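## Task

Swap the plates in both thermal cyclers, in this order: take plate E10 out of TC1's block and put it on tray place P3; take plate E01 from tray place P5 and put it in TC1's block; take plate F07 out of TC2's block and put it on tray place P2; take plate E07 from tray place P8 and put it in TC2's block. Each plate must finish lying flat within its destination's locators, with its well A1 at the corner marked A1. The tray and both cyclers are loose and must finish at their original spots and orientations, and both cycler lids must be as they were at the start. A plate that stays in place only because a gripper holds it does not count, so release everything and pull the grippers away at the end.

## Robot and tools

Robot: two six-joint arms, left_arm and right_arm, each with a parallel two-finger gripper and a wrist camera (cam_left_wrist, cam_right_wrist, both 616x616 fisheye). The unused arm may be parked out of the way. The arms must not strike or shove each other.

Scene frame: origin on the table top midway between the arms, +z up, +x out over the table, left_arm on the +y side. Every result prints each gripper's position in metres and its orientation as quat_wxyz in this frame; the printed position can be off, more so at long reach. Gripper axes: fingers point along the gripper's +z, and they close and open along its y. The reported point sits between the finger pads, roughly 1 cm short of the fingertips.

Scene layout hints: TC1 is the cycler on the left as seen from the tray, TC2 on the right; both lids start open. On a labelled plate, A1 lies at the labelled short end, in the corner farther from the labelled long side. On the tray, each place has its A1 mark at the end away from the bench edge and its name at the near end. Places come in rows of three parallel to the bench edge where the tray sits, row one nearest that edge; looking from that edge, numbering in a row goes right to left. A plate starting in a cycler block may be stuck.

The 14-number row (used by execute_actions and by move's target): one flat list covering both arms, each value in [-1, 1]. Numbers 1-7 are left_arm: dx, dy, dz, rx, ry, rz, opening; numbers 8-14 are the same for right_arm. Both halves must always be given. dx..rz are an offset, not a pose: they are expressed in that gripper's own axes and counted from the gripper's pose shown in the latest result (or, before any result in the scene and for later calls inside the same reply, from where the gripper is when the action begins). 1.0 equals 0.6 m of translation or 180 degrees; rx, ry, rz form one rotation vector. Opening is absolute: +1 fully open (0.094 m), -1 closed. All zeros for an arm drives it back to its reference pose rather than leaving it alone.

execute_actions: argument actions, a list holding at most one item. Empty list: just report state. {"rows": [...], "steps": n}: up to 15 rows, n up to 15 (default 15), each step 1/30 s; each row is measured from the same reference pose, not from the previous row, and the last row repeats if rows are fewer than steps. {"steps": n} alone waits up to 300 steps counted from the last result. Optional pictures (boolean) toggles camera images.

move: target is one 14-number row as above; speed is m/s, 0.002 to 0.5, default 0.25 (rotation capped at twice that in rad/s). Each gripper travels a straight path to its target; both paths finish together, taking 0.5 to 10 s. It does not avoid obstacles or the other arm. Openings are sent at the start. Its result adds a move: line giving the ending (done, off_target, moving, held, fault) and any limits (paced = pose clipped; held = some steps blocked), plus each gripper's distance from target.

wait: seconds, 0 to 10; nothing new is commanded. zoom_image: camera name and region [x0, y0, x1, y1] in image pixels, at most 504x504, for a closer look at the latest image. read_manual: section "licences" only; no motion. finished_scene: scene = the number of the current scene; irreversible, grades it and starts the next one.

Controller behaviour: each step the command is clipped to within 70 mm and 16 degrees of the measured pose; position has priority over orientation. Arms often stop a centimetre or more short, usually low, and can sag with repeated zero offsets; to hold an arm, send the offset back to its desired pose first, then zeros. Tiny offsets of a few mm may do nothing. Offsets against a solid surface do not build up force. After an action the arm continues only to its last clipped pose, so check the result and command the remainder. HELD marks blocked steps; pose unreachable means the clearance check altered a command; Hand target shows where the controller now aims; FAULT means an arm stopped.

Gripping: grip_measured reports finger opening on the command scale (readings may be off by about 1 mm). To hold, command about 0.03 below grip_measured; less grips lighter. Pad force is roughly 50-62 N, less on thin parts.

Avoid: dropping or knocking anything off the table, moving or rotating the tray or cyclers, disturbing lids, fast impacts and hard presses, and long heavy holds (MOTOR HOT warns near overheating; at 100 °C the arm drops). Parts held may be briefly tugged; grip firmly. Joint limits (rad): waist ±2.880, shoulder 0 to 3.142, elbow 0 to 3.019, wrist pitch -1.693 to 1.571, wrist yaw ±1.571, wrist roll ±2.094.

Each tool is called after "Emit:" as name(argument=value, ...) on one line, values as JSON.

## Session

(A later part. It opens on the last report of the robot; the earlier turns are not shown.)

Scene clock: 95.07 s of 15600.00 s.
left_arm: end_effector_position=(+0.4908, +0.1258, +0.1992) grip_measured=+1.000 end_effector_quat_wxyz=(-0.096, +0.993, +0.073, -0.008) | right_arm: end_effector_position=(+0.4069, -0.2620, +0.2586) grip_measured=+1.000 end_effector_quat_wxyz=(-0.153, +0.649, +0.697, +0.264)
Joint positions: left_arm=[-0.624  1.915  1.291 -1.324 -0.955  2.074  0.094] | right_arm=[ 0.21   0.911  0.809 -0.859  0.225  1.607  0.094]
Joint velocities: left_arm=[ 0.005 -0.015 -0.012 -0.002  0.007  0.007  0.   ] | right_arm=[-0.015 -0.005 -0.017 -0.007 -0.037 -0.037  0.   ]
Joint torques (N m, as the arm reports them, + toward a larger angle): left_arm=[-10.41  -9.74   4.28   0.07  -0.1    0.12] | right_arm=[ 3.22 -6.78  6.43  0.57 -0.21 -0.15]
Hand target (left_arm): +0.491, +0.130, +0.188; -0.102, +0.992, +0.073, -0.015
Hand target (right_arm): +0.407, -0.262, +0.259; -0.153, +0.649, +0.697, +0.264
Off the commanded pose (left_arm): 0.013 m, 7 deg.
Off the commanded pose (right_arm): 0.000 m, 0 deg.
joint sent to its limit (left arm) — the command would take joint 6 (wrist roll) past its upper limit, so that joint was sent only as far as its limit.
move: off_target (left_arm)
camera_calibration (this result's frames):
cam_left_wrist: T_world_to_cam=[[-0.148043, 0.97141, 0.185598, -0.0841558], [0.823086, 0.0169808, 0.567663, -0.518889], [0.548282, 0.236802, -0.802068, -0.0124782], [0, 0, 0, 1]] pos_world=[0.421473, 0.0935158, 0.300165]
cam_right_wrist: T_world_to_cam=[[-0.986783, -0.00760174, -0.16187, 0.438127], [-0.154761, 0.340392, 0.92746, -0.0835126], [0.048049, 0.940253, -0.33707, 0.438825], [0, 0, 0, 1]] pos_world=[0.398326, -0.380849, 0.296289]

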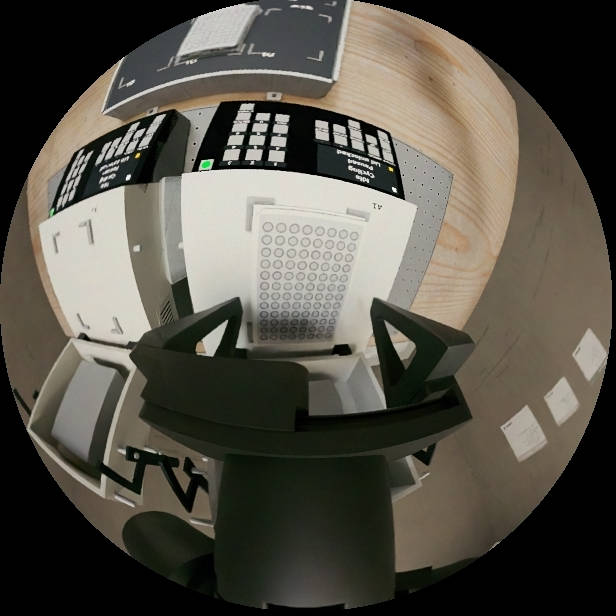

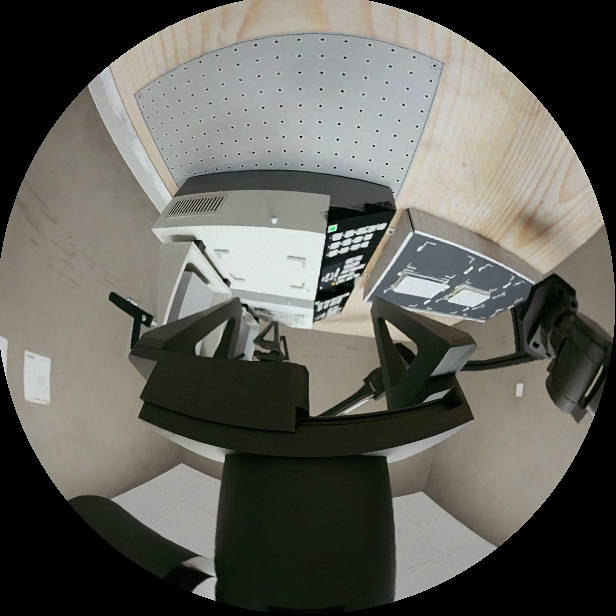

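Emit:
move(target=[-0.27,-0.5,-0.25,0,0,-0.3,1,0.413,0.047,0.168,0,-0.19,0.0,1], speed=0.3)

Emit:
move(target=[0,0,0,0,0,0,1,0,0,0,0,0,-0.75,1], speed=0.5)

Emit:
move(target=[0,0,0,0,0,0,1,0,0,0,0,0,-0.72,1], speed=0.5)

Scene clock: 99.83 s of 15600.00 s.
left_arm: end_effector_position=(+0.2893, +0.3617, +0.3981) grip_measured=+1.000 end_effector_quat_wxyz=(+0.258, +0.838, +0.475, -0.071) | right_arm: end_effector_position=(+0.4065, -0.0075, +0.2982) grip_measured=+1.000 end_effector_quat_wxyz=(+0.056, +0.596, +0.785, +0.159)
Joint positions: left_arm=[-1.065  0.616  0.861 -1.692 -0.575  1.207  0.094] | right_arm=[ 0.823  1.68   1.095 -0.828  0.929  2.069  0.094]
Joint velocities: left_arm=[ 0.015 -0.024 -0.007  0.007  0.037 -0.037  0.   ] | right_arm=[ 0.005 -0.005 -0.002 -0.007  0.007 -0.007  0.   ]
Joint torques (N m, as the arm reports them, + toward a larger angle): left_arm=[1.05 5.85 7.06 0.64 0.41 0.01] | right_arm=[11.27 -8.16 10.45  0.97  0.26 -0.07]
Hand target (left_arm): +0.294, +0.366, +0.402; +0.257, +0.834, +0.482, -0.075
Hand target (right_arm): +0.423, +0.001, +0.319; +0.056, +0.610, +0.770, +0.181
Off the commanded pose (left_arm): 0.007 m, 42 deg; orientation clipped at the last step of the last action.
Off the commanded pose (right_arm): 0.026 m, 18 deg; orientation clipped at the last step of the last action.
joint sent to its limit (left arm) — the command would take joint 4 (wrist pitch) past its lower limit, so that joint was sent only as far as its limit.
joint sent to its limit (right arm) — the command would take joint 6 (wrist roll) past its upper limit, so that joint was sent only as far as its limit.
move: off_target (left_arm, right_arm); limits=paced
camera_calibration (this result's frames):
cam_left_wrist: T_world_to_cam=[[-0.835435, 0.409356, -0.36671, 0.241967], [0.360925, 0.911845, 0.195631, -0.51175], [0.414465, 0.0310824, -0.909534, 0.357602], [0, 0, 0, 1]] pos_world=[0.238637, 0.356471, 0.514097]
cam_right_wrist: T_world_to_cam=[[-0.922076, -0.225744, -0.314348, 0.463668], [-0.380953, 0.672555, 0.634463, -0.0250942], [0.0681902, 0.704776, -0.706145, 0.31301], [0, 0, 0, 1]] pos_world=[0.396633, -0.0990539, 0.382705]

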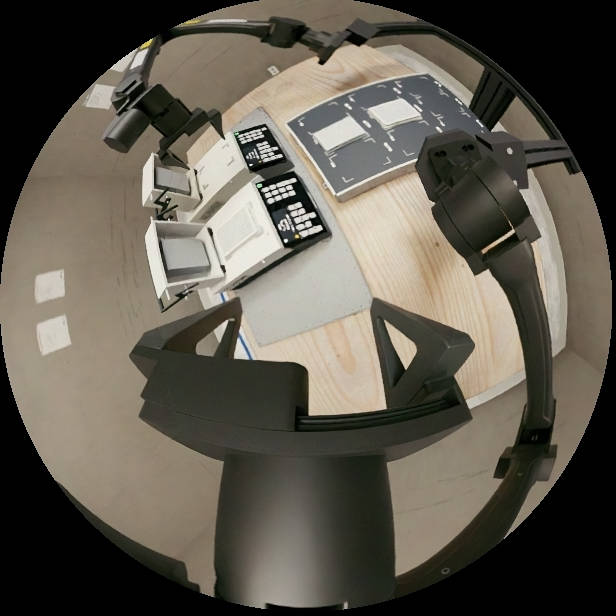

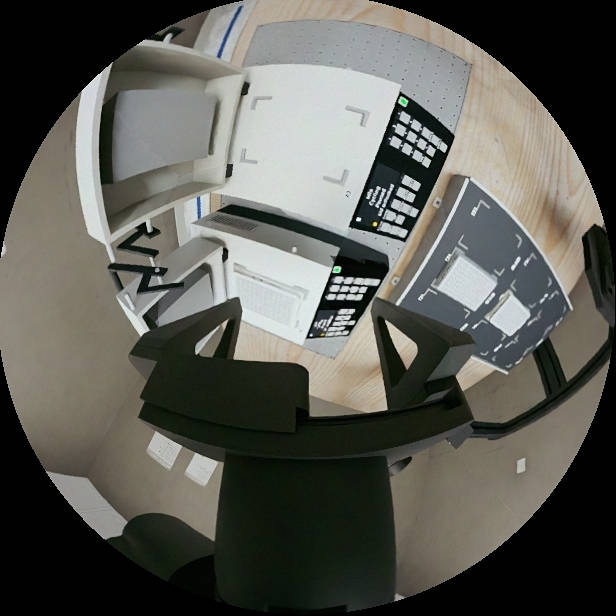

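Scene clock: 102.93 s of 15600.00 s.
left_arm: end_effector_position=(+0.2893, +0.3617, +0.3981) grip_measured=+1.000 end_effector_quat_wxyz=(+0.258, +0.838, +0.475, -0.071) | right_arm: end_effector_position=(+0.4052, -0.0096, +0.2974) grip_measured=+1.000 end_effector_quat_wxyz=(+0.165, -0.496, +0.852, +0.007)
Joint positions: left_arm=[-1.065  0.616  0.861 -1.692 -0.575  1.207  0.094] | right_arm=[ 0.823  1.68   1.095 -0.842  0.932 -0.275  0.094]
Joint velocities: left_arm=[ 0.005 -0.015  0.002 -0.017 -0.007 -0.022  0.   ] | right_arm=[-0.005 -0.005 -0.007  0.017 -0.051  0.022  0.   ]
Joint torques (N m, as the arm reports them, + toward a larger angle): left_arm=[-0.61  5.1   5.27  0.9   0.26 -0.04] | right_arm=[ 9.97 -8.43  6.99  1.58 -0.02 -0.18]
Hand target (left_arm): +0.289, +0.362, +0.398; +0.258, +0.838, +0.475, -0.071
Hand target (right_arm): +0.407, -0.008, +0.298; +0.168, -0.497, +0.851, +0.009
Off the commanded pose (left_arm): 0.000 m, 0 deg.
Off the commanded pose (right_arm): 0.003 m, 1 deg.
move: done
camera_calibration (this result's frames):
cam_left_wrist: T_world_to_cam=[[-0.835435, 0.409356, -0.36671, 0.241967], [0.360925, 0.911845, 0.195631, -0.51175], [0.414465, 0.0310824, -0.909534, 0.357602], [0, 0, 0, 1]] pos_world=[0.238637, 0.356471, 0.514097]
cam_right_wrist: T_world_to_cam=[[0.842218, -0.518228, 0.148687, -0.393693], [-0.537144, -0.782875, 0.313981, 0.12097], [-0.0463103, -0.344307, -0.937714, 0.419243], [0, 0, 0, 1]] pos_world=[0.415969, 0.0350303, 0.413685]

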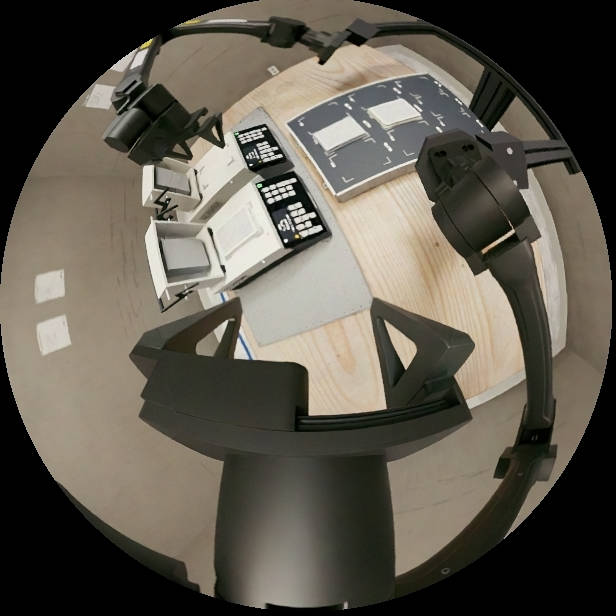

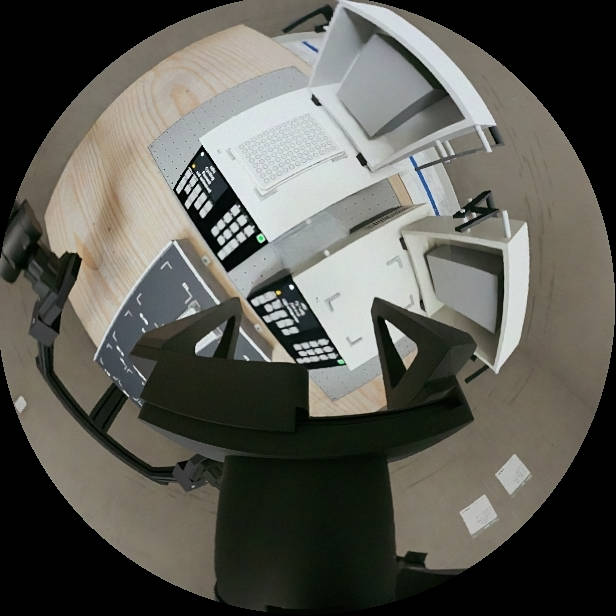

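Scene clock: 105.70 s of 15600.00 s.
left_arm: end_effector_position=(+0.2893, +0.3617, +0.3981) grip_measured=+1.000 end_effector_quat_wxyz=(+0.258, +0.838, +0.475, -0.071) | right_arm: end_effector_position=(+0.3933, -0.0207, +0.2799) grip_measured=+1.000 end_effector_quat_wxyz=(+0.024, +0.994, +0.015, +0.109)
Joint positions: left_arm=[-1.065  0.616  0.861 -1.692 -0.575  1.207  0.094] | right_arm=[ 0.823  1.817  1.208 -1.198  1.017 -2.102  0.094]
Joint velocities: left_arm=[-0.005 -0.015  0.007 -0.002  0.007  0.081  0.   ] | right_arm=[-0.005 -0.015  0.017  0.002 -0.022  0.022  0.   ]
Joint torques (N m, as the arm reports them, + toward a larger angle): left_arm=[-0.52  4.89  5.21  1.02  0.27 -0.03] | right_arm=[12.21 -8.76  9.83 -0.35  0.21 -0.21]
Hand target (left_arm): +0.289, +0.362, +0.398; +0.258, +0.838, +0.475, -0.071
Hand target (right_arm): +0.404, -0.010, +0.298; +0.011, +0.993, +0.014, +0.120
Off the commanded pose (left_arm): 0.000 m, 0 deg.
Off the commanded pose (right_arm): 0.024 m, 15 deg.
joint sent to its limit (right arm) — the command would take joint 6 (wrist roll) past its lower limit, so that joint was sent only as far as its limit.
move: off_target (right_arm)
camera_calibration (this result's frames):
cam_left_wrist: T_world_to_cam=[[-0.835435, 0.409356, -0.36671, 0.241967], [0.360925, 0.911845, 0.195631, -0.51175], [0.414465, 0.0310824, -0.909534, 0.357602], [0, 0, 0, 1]] pos_world=[0.238637, 0.356471, 0.514097]
cam_right_wrist: T_world_to_cam=[[-0.0126011, 0.998829, -0.0467146, 0.0354305], [0.668467, 0.043159, 0.742488, -0.465624], [0.743635, -0.021871, -0.668228, 0.0190088], [0, 0, 0, 1]] pos_world=[0.297565, -0.0148774, 0.360077]

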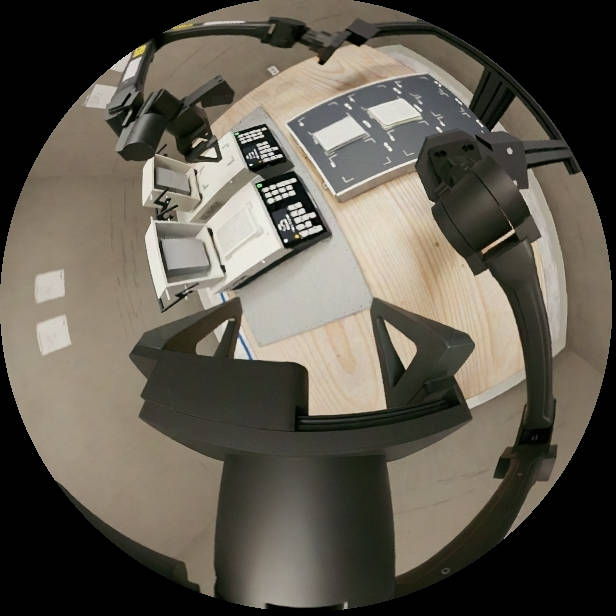

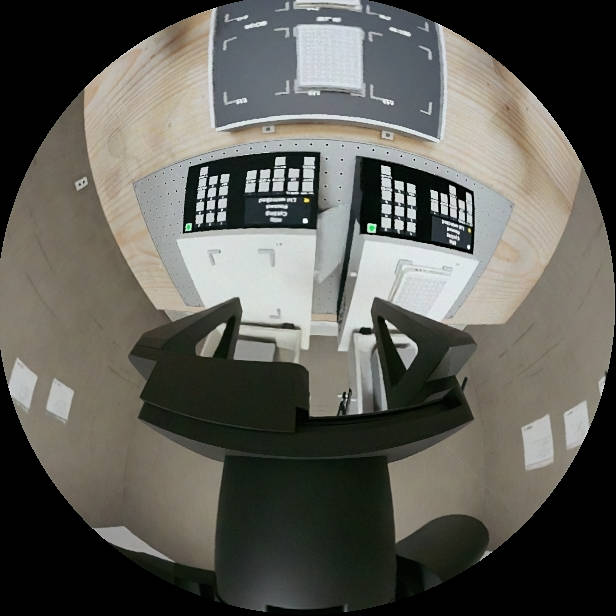

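Emit:
move(target=[0,0,0,0,0,0,1,-0.15,-0.04,0,0,0,0.99,-0.36], speed=0.5)

Emit:
move(target=[0,0,0,0,0,0,1,0.1,0,0.2,0,-0.264,0,-0.36], speed=0.3)

Scene clock: 113.43 s of 15600.00 s.
left_arm: end_effector_position=(+0.2893, +0.3617, +0.3981) grip_measured=+1.000 end_effector_quat_wxyz=(+0.258, +0.838, +0.475, -0.071) | right_arm: end_effector_position=(+0.3129, -0.0033, +0.2556) grip_measured=-0.358 end_effector_quat_wxyz=(+0.104, -0.021, +0.994, -0.025)
Joint positions: left_arm=[-1.065  0.616  0.861 -1.692 -0.575  1.207  0.094] | right_arm=[ 0.909  1.877  1.07  -1.139  0.985  1.188  0.03 ]
Joint velocities: left_arm=[ 0.005  0.005 -0.012  0.007 -0.007 -0.037  0.   ] | right_arm=[-0.015  0.015 -0.007  0.002 -0.051  0.051 -0.   ]
Joint torques (N m, as the arm reports them, + toward a larger angle): left_arm=[-0.17  5.41  5.22  0.9   0.26 -0.05] | right_arm=[11.77 -8.04  6.49 -0.24  0.24 -0.05]
Hand target (left_arm): +0.289, +0.362, +0.398; +0.258, +0.838, +0.475, -0.071
Hand target (right_arm): +0.305, +0.002, +0.259; +0.109, -0.031, +0.993, -0.025
Off the commanded pose (left_arm): 0.000 m, 0 deg.
Off the commanded pose (right_arm): 0.009 m, 1 deg.
After step 90, 0.83 s passed at rest.
move: done
camera_calibration (this result's frames):
cam_left_wrist: T_world_to_cam=[[-0.835435, 0.409356, -0.36671, 0.241967], [0.360925, 0.911845, 0.195631, -0.51175], [0.414465, 0.0310824, -0.909534, 0.357602], [0, 0, 0, 1]] pos_world=[0.238637, 0.356471, 0.514097]
cam_right_wrist: T_world_to_cam=[[0.0245268, -0.998328, 0.052333, -0.0275677], [-0.916984, -0.00161673, 0.398921, 0.189098], [-0.398169, -0.0577727, -0.915491, 0.48327], [0, 0, 0, 1]] pos_world=[0.366499, 0.000703914, 0.368437]

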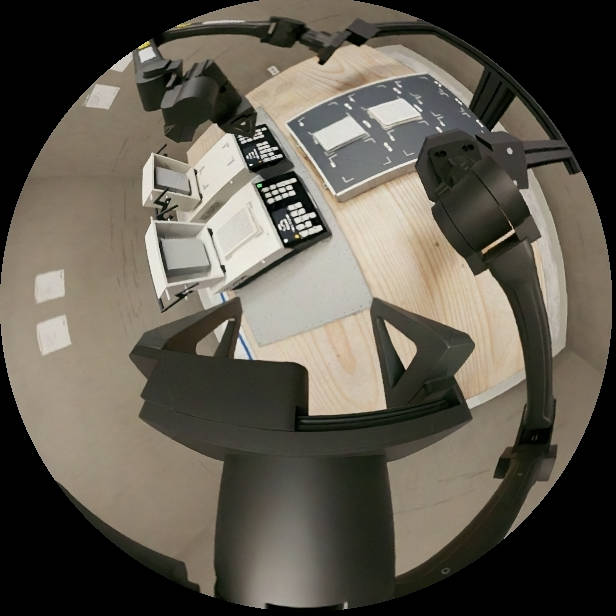

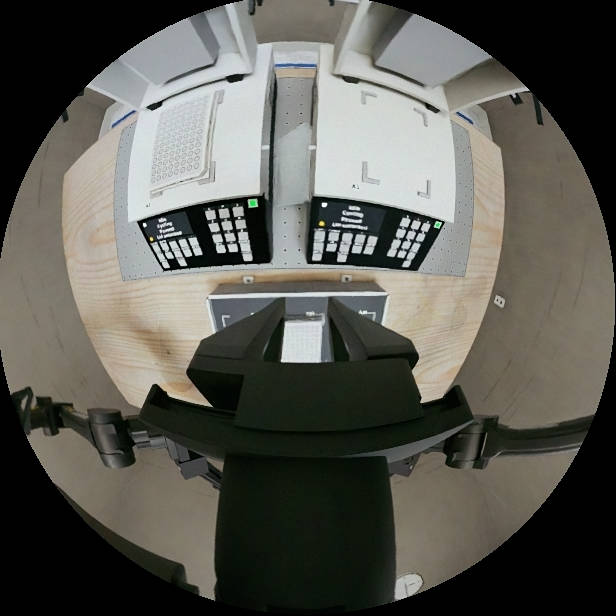

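Scene clock: 115.17 s of 15600.00 s.
left_arm: end_effector_position=(+0.2893, +0.3617, +0.3981) grip_measured=+1.000 end_effector_quat_wxyz=(+0.258, +0.838, +0.475, -0.071) | right_arm: end_effector_position=(+0.2979, -0.0054, +0.2077) grip_measured=-0.358 end_effector_quat_wxyz=(+0.288, +0.013, +0.957, -0.031)
Joint positions: left_arm=[-1.065  0.616  0.861 -1.692 -0.575  1.207  0.094] | right_arm=[ 0.909  1.922  0.783 -0.399  1.326  0.884  0.03 ]
Joint velocities: left_arm=[ 0.005  0.005 -0.007 -0.012  0.007 -0.066  0.   ] | right_arm=[-0.005 -0.015  0.002  0.017 -0.022 -0.051  0.   ]
Joint torques (N m, as the arm reports them, + toward a larger angle): left_arm=[-0.25  4.86  5.23  0.98  0.27 -0.03] | right_arm=[ 9.03 -9.12  5.99  0.14  0.39 -0.08]
Hand target (left_arm): +0.289, +0.362, +0.398; +0.258, +0.838, +0.475, -0.071
Hand target (right_arm): +0.301, -0.006, +0.211; +0.288, +0.017, +0.957, -0.030
Off the commanded pose (left_arm): 0.000 m, 0 deg.
Off the commanded pose (right_arm): 0.084 m, 27 deg; position and orientation clipped at the last step of the last action.
move: held (right_arm); limits=paced,held; held on 29 of 52 steps (right_arm), including the last (right_arm)
pose unreachable (right arm): on one or more control steps of this call this arm could not follow its commanded pose, so it was not sent that pose on those steps. On the call's last step it was still not sent that pose. It may still have moved: this result reports where it is.
cause: the commanded pose would bring two parts of the arm too close to each other (its wrist (the part past joint 4) and its wrist camera, with joints 5 (wrist yaw) and 6 (wrist roll) between them).
camera_calibration (this result's frames):
cam_left_wrist: T_world_to_cam=[[-0.835435, 0.409356, -0.36671, 0.241967], [0.360925, 0.911845, 0.195631, -0.51175], [0.414465, 0.0310824, -0.909534, 0.357602], [0, 0, 0, 1]] pos_world=[0.238637, 0.356471, 0.514097]
cam_right_wrist: T_world_to_cam=[[-0.0529398, -0.99753, 0.0461613, -0.00241754], [-0.997904, 0.054569, 0.034776, 0.294505], [-0.0372091, -0.0442235, -0.998328, 0.343106], [0, 0, 0, 1]] pos_world=[0.306526, -0.00330904, 0.332402]

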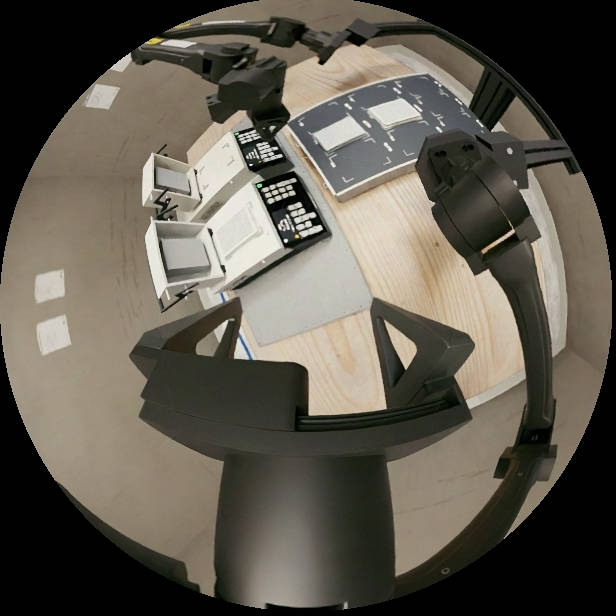

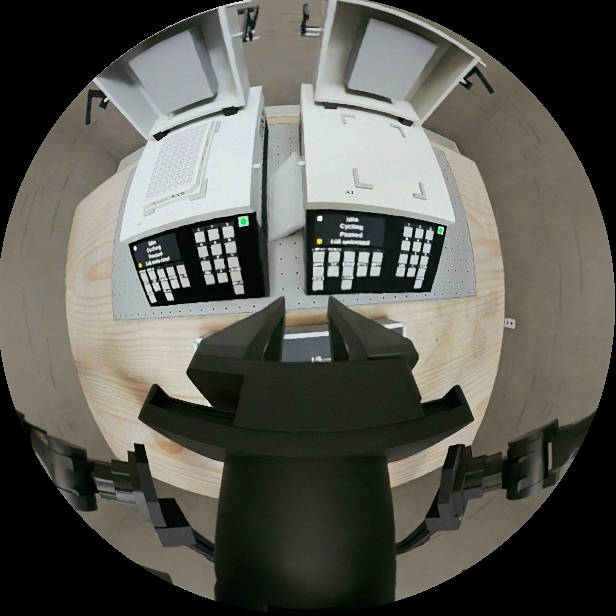

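Emit:
move(target=[0,0,0,0,0,0,1,-0.15,0.2,-0.1,0,0.185,0,1], speed=0.3)

Emit:
move(target=[0,0,0,0,0,0,1,0,0,0,0,0,-0.99,1], speed=0.5)

Scene clock: 118.90 s of 15600.00 s.
left_arm: end_effector_position=(+0.2893, +0.3617, +0.3981) grip_measured=+1.000 end_effector_quat_wxyz=(+0.258, +0.838, +0.475, -0.071) | right_arm: end_effector_position=(+0.3449, +0.1031, +0.2921) grip_measured=+1.000 end_effector_quat_wxyz=(-0.003, +0.016, +0.999, -0.029)
Joint positions: left_arm=[-1.065  0.616  0.861 -1.692 -0.575  1.207  0.094] | right_arm=[ 0.917  2.174  1.576 -1.473  0.776  1.36   0.094]
Joint velocities: left_arm=[-0.005 -0.005 -0.007 -0.017 -0.051 -0.022  0.   ] | right_arm=[ 0.005  0.005 -0.007  0.002 -0.007  0.051  0.   ]
Joint torques (N m, as the arm reports them, + toward a larger angle): left_arm=[-0.4   4.95  5.3   1.    0.27 -0.04] | right_arm=[ 14.6  -10.61   9.64  -0.59   0.06  -0.05]
Hand target (left_arm): +0.289, +0.362, +0.398; +0.258, +0.838, +0.475, -0.071
Hand target (right_arm): +0.346, +0.115, +0.302; +0.001, +0.020, +1.000, -0.022
Off the commanded pose (left_arm): 0.000 m, 0 deg.
Off the commanded pose (right_arm): 0.017 m, 1 deg.
move: off_target (right_arm)
camera_calibration (this result's frames):
cam_left_wrist: T_world_to_cam=[[-0.835435, 0.409356, -0.36671, 0.241967], [0.360925, 0.911845, 0.195631, -0.51175], [0.414465, 0.0310824, -0.909534, 0.357602], [0, 0, 0, 1]] pos_world=[0.238637, 0.356471, 0.514097]
cam_right_wrist: T_world_to_cam=[[-0.0455137, -0.997177, 0.0597175, 0.0977902], [-0.808606, 0.0718772, 0.583944, 0.105051], [-0.586588, -0.0217104, -0.809595, 0.565928], [0, 0, 0, 1]] pos_world=[0.421362, 0.10225, 0.390989]

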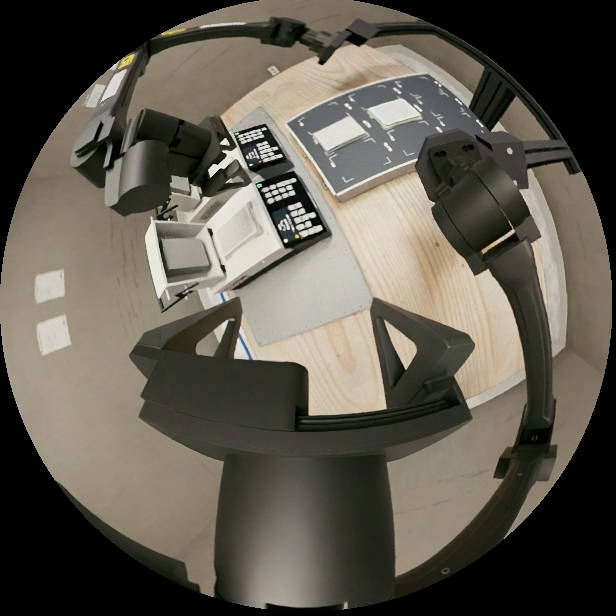

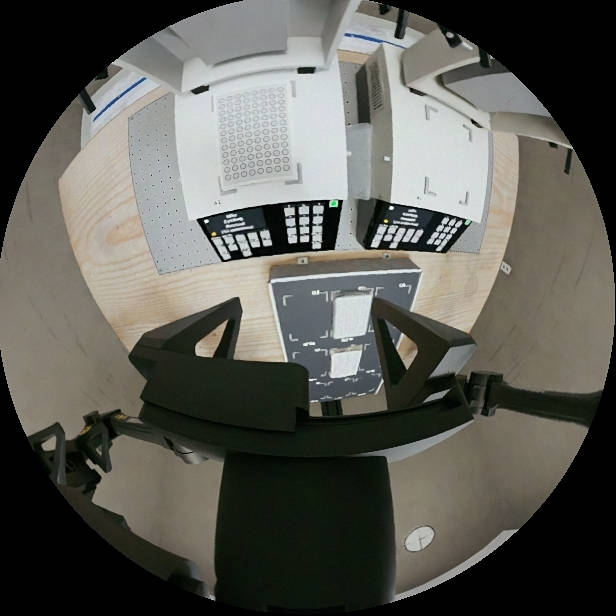

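Scene clock: 122.77 s of 15600.00 s.
left_arm: end_effector_position=(+0.2893, +0.3617, +0.3981) grip_measured=+1.000 end_effector_quat_wxyz=(+0.258, +0.838, +0.475, -0.071) | right_arm: end_effector_position=(+0.3447, +0.1019, +0.2922) grip_measured=+1.000 end_effector_quat_wxyz=(+0.032, +0.999, -0.036, -0.003)
Joint positions: left_arm=[-1.065  0.616  0.861 -1.692 -0.575  1.207  0.094] | right_arm=[ 0.917  2.174  1.576 -1.48   0.777 -1.739  0.094]
Joint velocities: left_arm=[-0.015 -0.005 -0.007  0.002  0.007 -0.007  0.   ] | right_arm=[-0.024 -0.005  0.007 -0.012  0.037 -0.095  0.   ]
Joint torques (N m, as the arm reports them, + toward a larger angle): left_arm=[-0.33  5.22  5.27  0.97  0.25 -0.04] | right_arm=[ 13.31 -12.31   6.66   0.31  -0.04  -0.18]
Hand target (left_arm): +0.289, +0.362, +0.398; +0.258, +0.838, +0.475, -0.071
Hand target (right_arm): +0.345, +0.103, +0.292; +0.030, +0.999, -0.032, -0.003
Off the commanded pose (left_arm): 0.000 m, 0 deg.
Off the commanded pose (right_arm): 0.001 m, 0 deg.
move: done
camera_calibration (this result's frames):
cam_left_wrist: T_world_to_cam=[[-0.835435, 0.409356, -0.36671, 0.241967], [0.360925, 0.911845, 0.195631, -0.51175], [0.414465, 0.0310824, -0.909534, 0.357602], [0, 0, 0, 1]] pos_world=[0.238637, 0.356471, 0.514097]
cam_right_wrist: T_world_to_cam=[[0.0839953, 0.994472, -0.063014, -0.115065], [0.81542, -0.0322495, 0.57797, -0.442527], [0.572743, -0.0999297, -0.813621, 0.175363], [0, 0, 0, 1]] pos_world=[0.270073, 0.117682, 0.391196]

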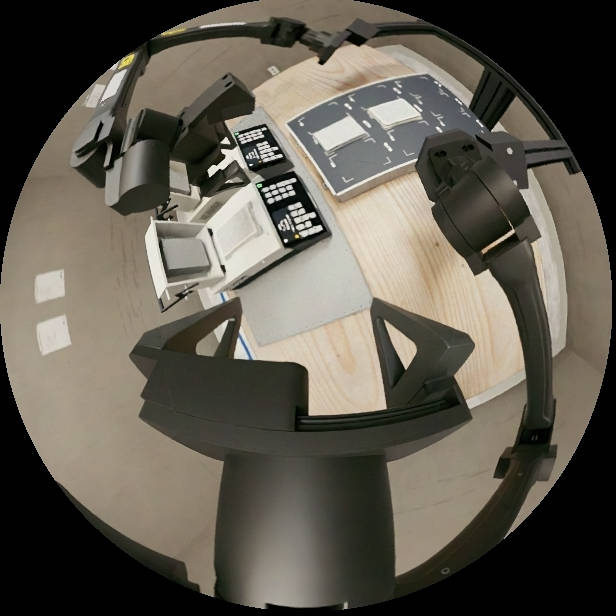

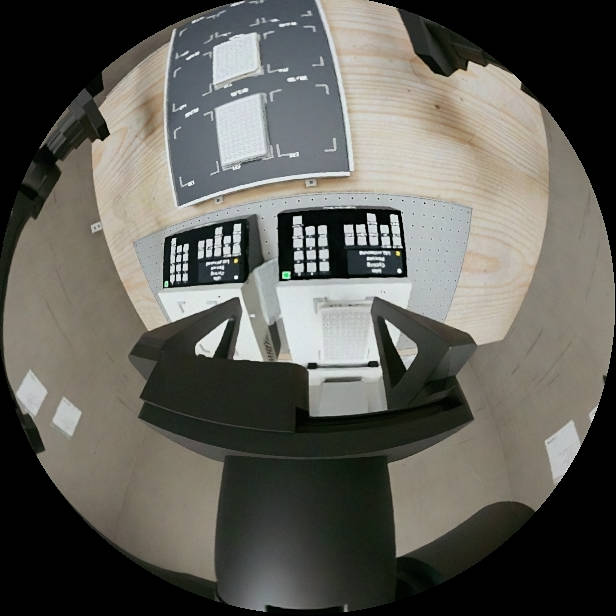

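Emit:
move(target=[0,0,0,0,0,0,1,0.24,-0.075,0.115,0.02,0,-0.023,1], speed=0.2)

Scene clock: 124.93 s of 15600.00 s.
left_arm: end_effector_position=(+0.2893, +0.3617, +0.3981) grip_measured=+1.000 end_effector_quat_wxyz=(+0.258, +0.838, +0.475, -0.071) | right_arm: end_effector_position=(+0.4759, +0.1303, +0.2278) grip_measured=+1.000 end_effector_quat_wxyz=(+0.014, +1.000, -0.006, -0.003)
Joint positions: left_arm=[-1.065  0.616  0.861 -1.692 -0.575  1.207  0.094] | right_arm=[ 0.718  2.312  1.879 -1.401  0.84  -2.101  0.094]
Joint velocities: left_arm=[ 0.005 -0.015 -0.027  0.017  0.051 -0.051  0.   ] | right_arm=[ 0.005 -0.005  0.017 -0.022  0.022 -0.081  0.   ]
Joint torques (N m, as the arm reports them, + toward a larger angle): left_arm=[-0.37  5.19  5.35  0.97  0.27 -0.01] | right_arm=[ 13.76 -13.     9.46  -0.45   0.04  -0.21]
Hand target (left_arm): +0.289, +0.362, +0.398; +0.258, +0.838, +0.475, -0.071
Hand target (right_arm): +0.491, +0.129, +0.220; +0.015, +1.000, -0.015, -0.007
Off the commanded pose (left_arm): 0.000 m, 0 deg.
Off the commanded pose (right_arm): 0.017 m, 2 deg.
joint sent to its limit (right arm) — the command would take joint 6 (wrist roll) past its lower limit, so that joint was sent only as far as its limit.
move: off_target (right_arm)
camera_calibration (this result's frames):
cam_left_wrist: T_world_to_cam=[[-0.835435, 0.409356, -0.36671, 0.241967], [0.360925, 0.911845, 0.195631, -0.51175], [0.414465, 0.0310824, -0.909534, 0.357602], [0, 0, 0, 1]] pos_world=[0.238637, 0.356471, 0.514097]
cam_right_wrist: T_world_to_cam=[[0.0252252, 0.999318, -0.0269847, -0.139295], [0.817227, -0.00506708, 0.576293, -0.515371], [0.575763, -0.0365898, -0.816797, 0.0416692], [0, 0, 0, 1]] pos_world=[0.400698, 0.138113, 0.327282]

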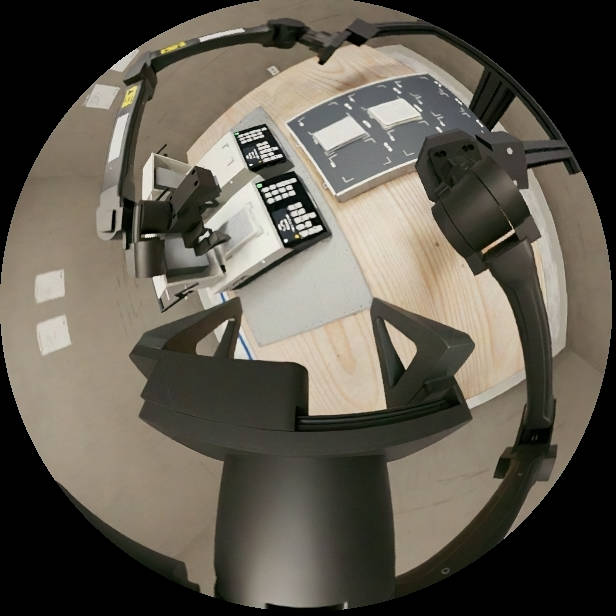

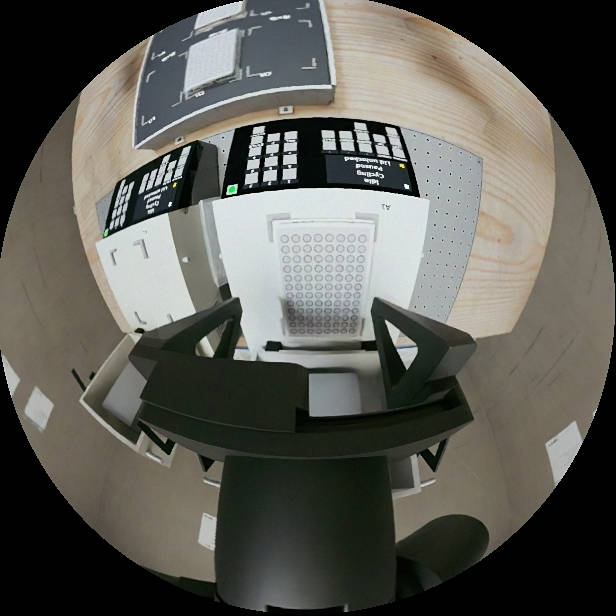

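Emit:
move(target=[0,0,0,0,0,0,1,0.01,-0.035,0.075,0,0,0,1], speed=0.08)

Scene clock: 126.97 s of 15600.00 s.
left_arm: end_effector_position=(+0.2893, +0.3617, +0.3981) grip_measured=+1.000 end_effector_quat_wxyz=(+0.258, +0.838, +0.475, -0.071) | right_arm: end_effector_position=(+0.4588, +0.1528, +0.1920) grip_measured=+1.000 end_effector_quat_wxyz=(+0.030, +1.000, +0.004, -0.005)
Joint positions: left_arm=[-1.065  0.616  0.861 -1.692 -0.575  1.207  0.094] | right_arm=[ 0.707  2.394  1.895 -1.369  0.856 -2.103  0.094]
Joint velocities: left_arm=[-0.015  0.005 -0.002  0.007 -0.037 -0.125  0.   ] | right_arm=[-0.005 -0.005 -0.002 -0.007  0.051  0.022  0.   ]
Joint torques (N m, as the arm reports them, + toward a larger angle): left_arm=[-0.18  4.9   5.25  0.89  0.27 -0.03] | right_arm=[ 13.93 -14.39   9.34   0.35   0.08  -0.23]
Hand target (left_arm): +0.289, +0.362, +0.398; +0.258, +0.838, +0.475, -0.071
Hand target (right_arm): +0.481, +0.149, +0.182; +0.027, +0.999, -0.018, -0.007
Off the commanded pose (left_arm): 0.000 m, 0 deg.
Off the commanded pose (right_arm): 0.025 m, 2 deg.
joint sent to its limit (right arm) — the command would take joint 6 (wrist roll) past its lower limit, so that joint was sent only as far as its limit.
move: off_target (right_arm)
camera_calibration (this result's frames):
cam_left_wrist: T_world_to_cam=[[-0.835435, 0.409356, -0.36671, 0.241967], [0.360925, 0.911845, 0.195631, -0.51175], [0.414465, 0.0310824, -0.909534, 0.357602], [0, 0, 0, 1]] pos_world=[0.238637, 0.356471, 0.514097]
cam_right_wrist: T_world_to_cam=[[0.00514012, 0.998229, -0.0592743, -0.146754], [0.820021, 0.0297165, 0.571562, -0.486373], [0.572311, -0.051544, -0.818415, 0.0273428], [0, 0, 0, 1]] pos_world=[0.383942, 0.162357, 0.291671]

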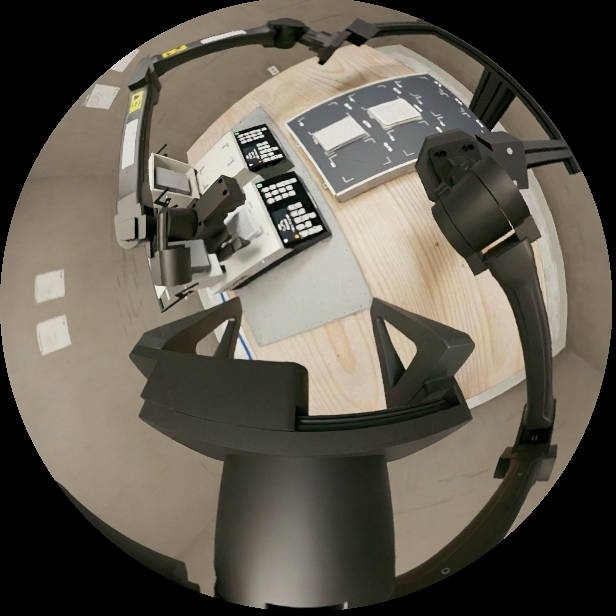

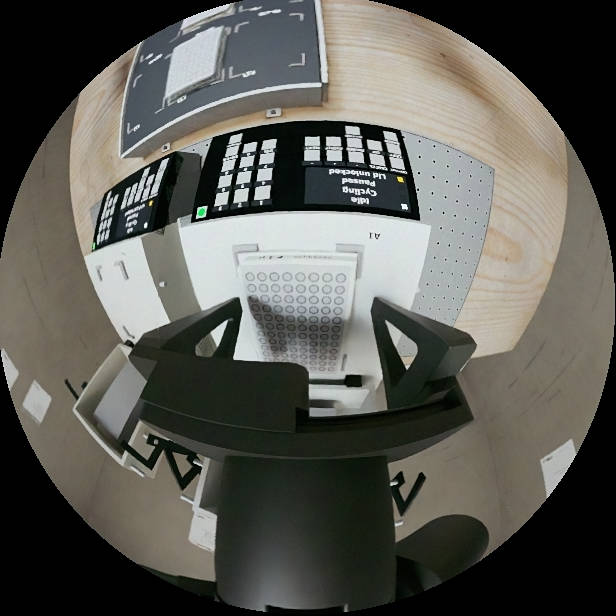

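Overshot by ~7 mm; also go +x.

Emit:
move(target=[0,0,0,0,0,0,1,0.06,0.018,0.055,0,0,0,1], speed=0.05)

Scene clock: 128.80 s of 15600.00 s.
left_arm: end_effector_position=(+0.2893, +0.3617, +0.3981) grip_measured=+1.000 end_effector_quat_wxyz=(+0.258, +0.838, +0.475, -0.071) | right_arm: end_effector_position=(+0.4802, +0.1431, +0.1762) grip_measured=+1.000 end_effector_quat_wxyz=(+0.046, +0.999, -0.008, -0.005)
Joint positions: left_arm=[-1.065  0.616  0.861 -1.692 -0.575  1.207  0.094] | right_arm=[ 0.669  2.416  1.943 -1.395  0.884 -2.104  0.094]
Joint velocities: left_arm=[-0.005 -0.005 -0.002 -0.012 -0.022 -0.007  0.   ] | right_arm=[ 0.005 -0.015  0.007 -0.012 -0.037  0.037  0.   ]
Joint torques (N m, as the arm reports them, + toward a larger angle): left_arm=[-0.58  4.95  5.28  0.9   0.27 -0.04] | right_arm=[ 14.66 -13.33   9.11  -0.79   0.1   -0.22]
Hand target (left_arm): +0.289, +0.362, +0.398; +0.258, +0.838, +0.475, -0.071
Hand target (right_arm): +0.493, +0.139, +0.160; +0.053, +0.998, -0.017, -0.012
Off the commanded pose (left_arm): 0.000 m, 0 deg.
Off the commanded pose (right_arm): 0.022 m, 2 deg.
joint sent to its limit (right arm) — the command would take joint 6 (wrist roll) past its lower limit, so that joint was sent only as far as its limit.
move: off_target (right_arm)
camera_calibration (this result's frames):
cam_left_wrist: T_world_to_cam=[[-0.835435, 0.409356, -0.36671, 0.241967], [0.360925, 0.911845, 0.195631, -0.51175], [0.414465, 0.0310824, -0.909534, 0.357602], [0, 0, 0, 1]] pos_world=[0.238637, 0.356471, 0.514097]
cam_right_wrist: T_world_to_cam=[[0.0280639, 0.995417, -0.0914191, -0.143013], [0.81924, 0.0294991, 0.572692, -0.494306], [0.572764, -0.0909661, -0.814657, 0.00640375], [0, 0, 0, 1]] pos_world=[0.405301, 0.157521, 0.275228]

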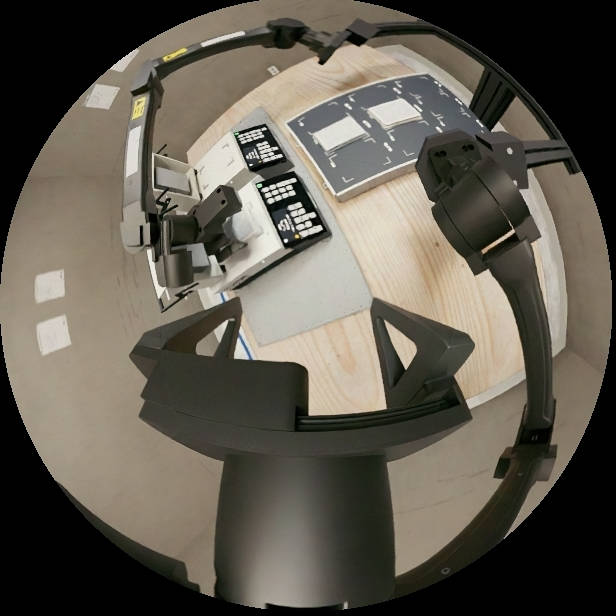

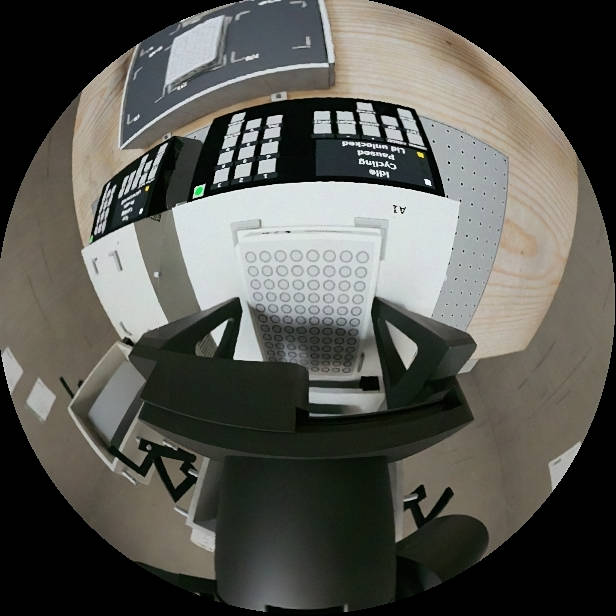

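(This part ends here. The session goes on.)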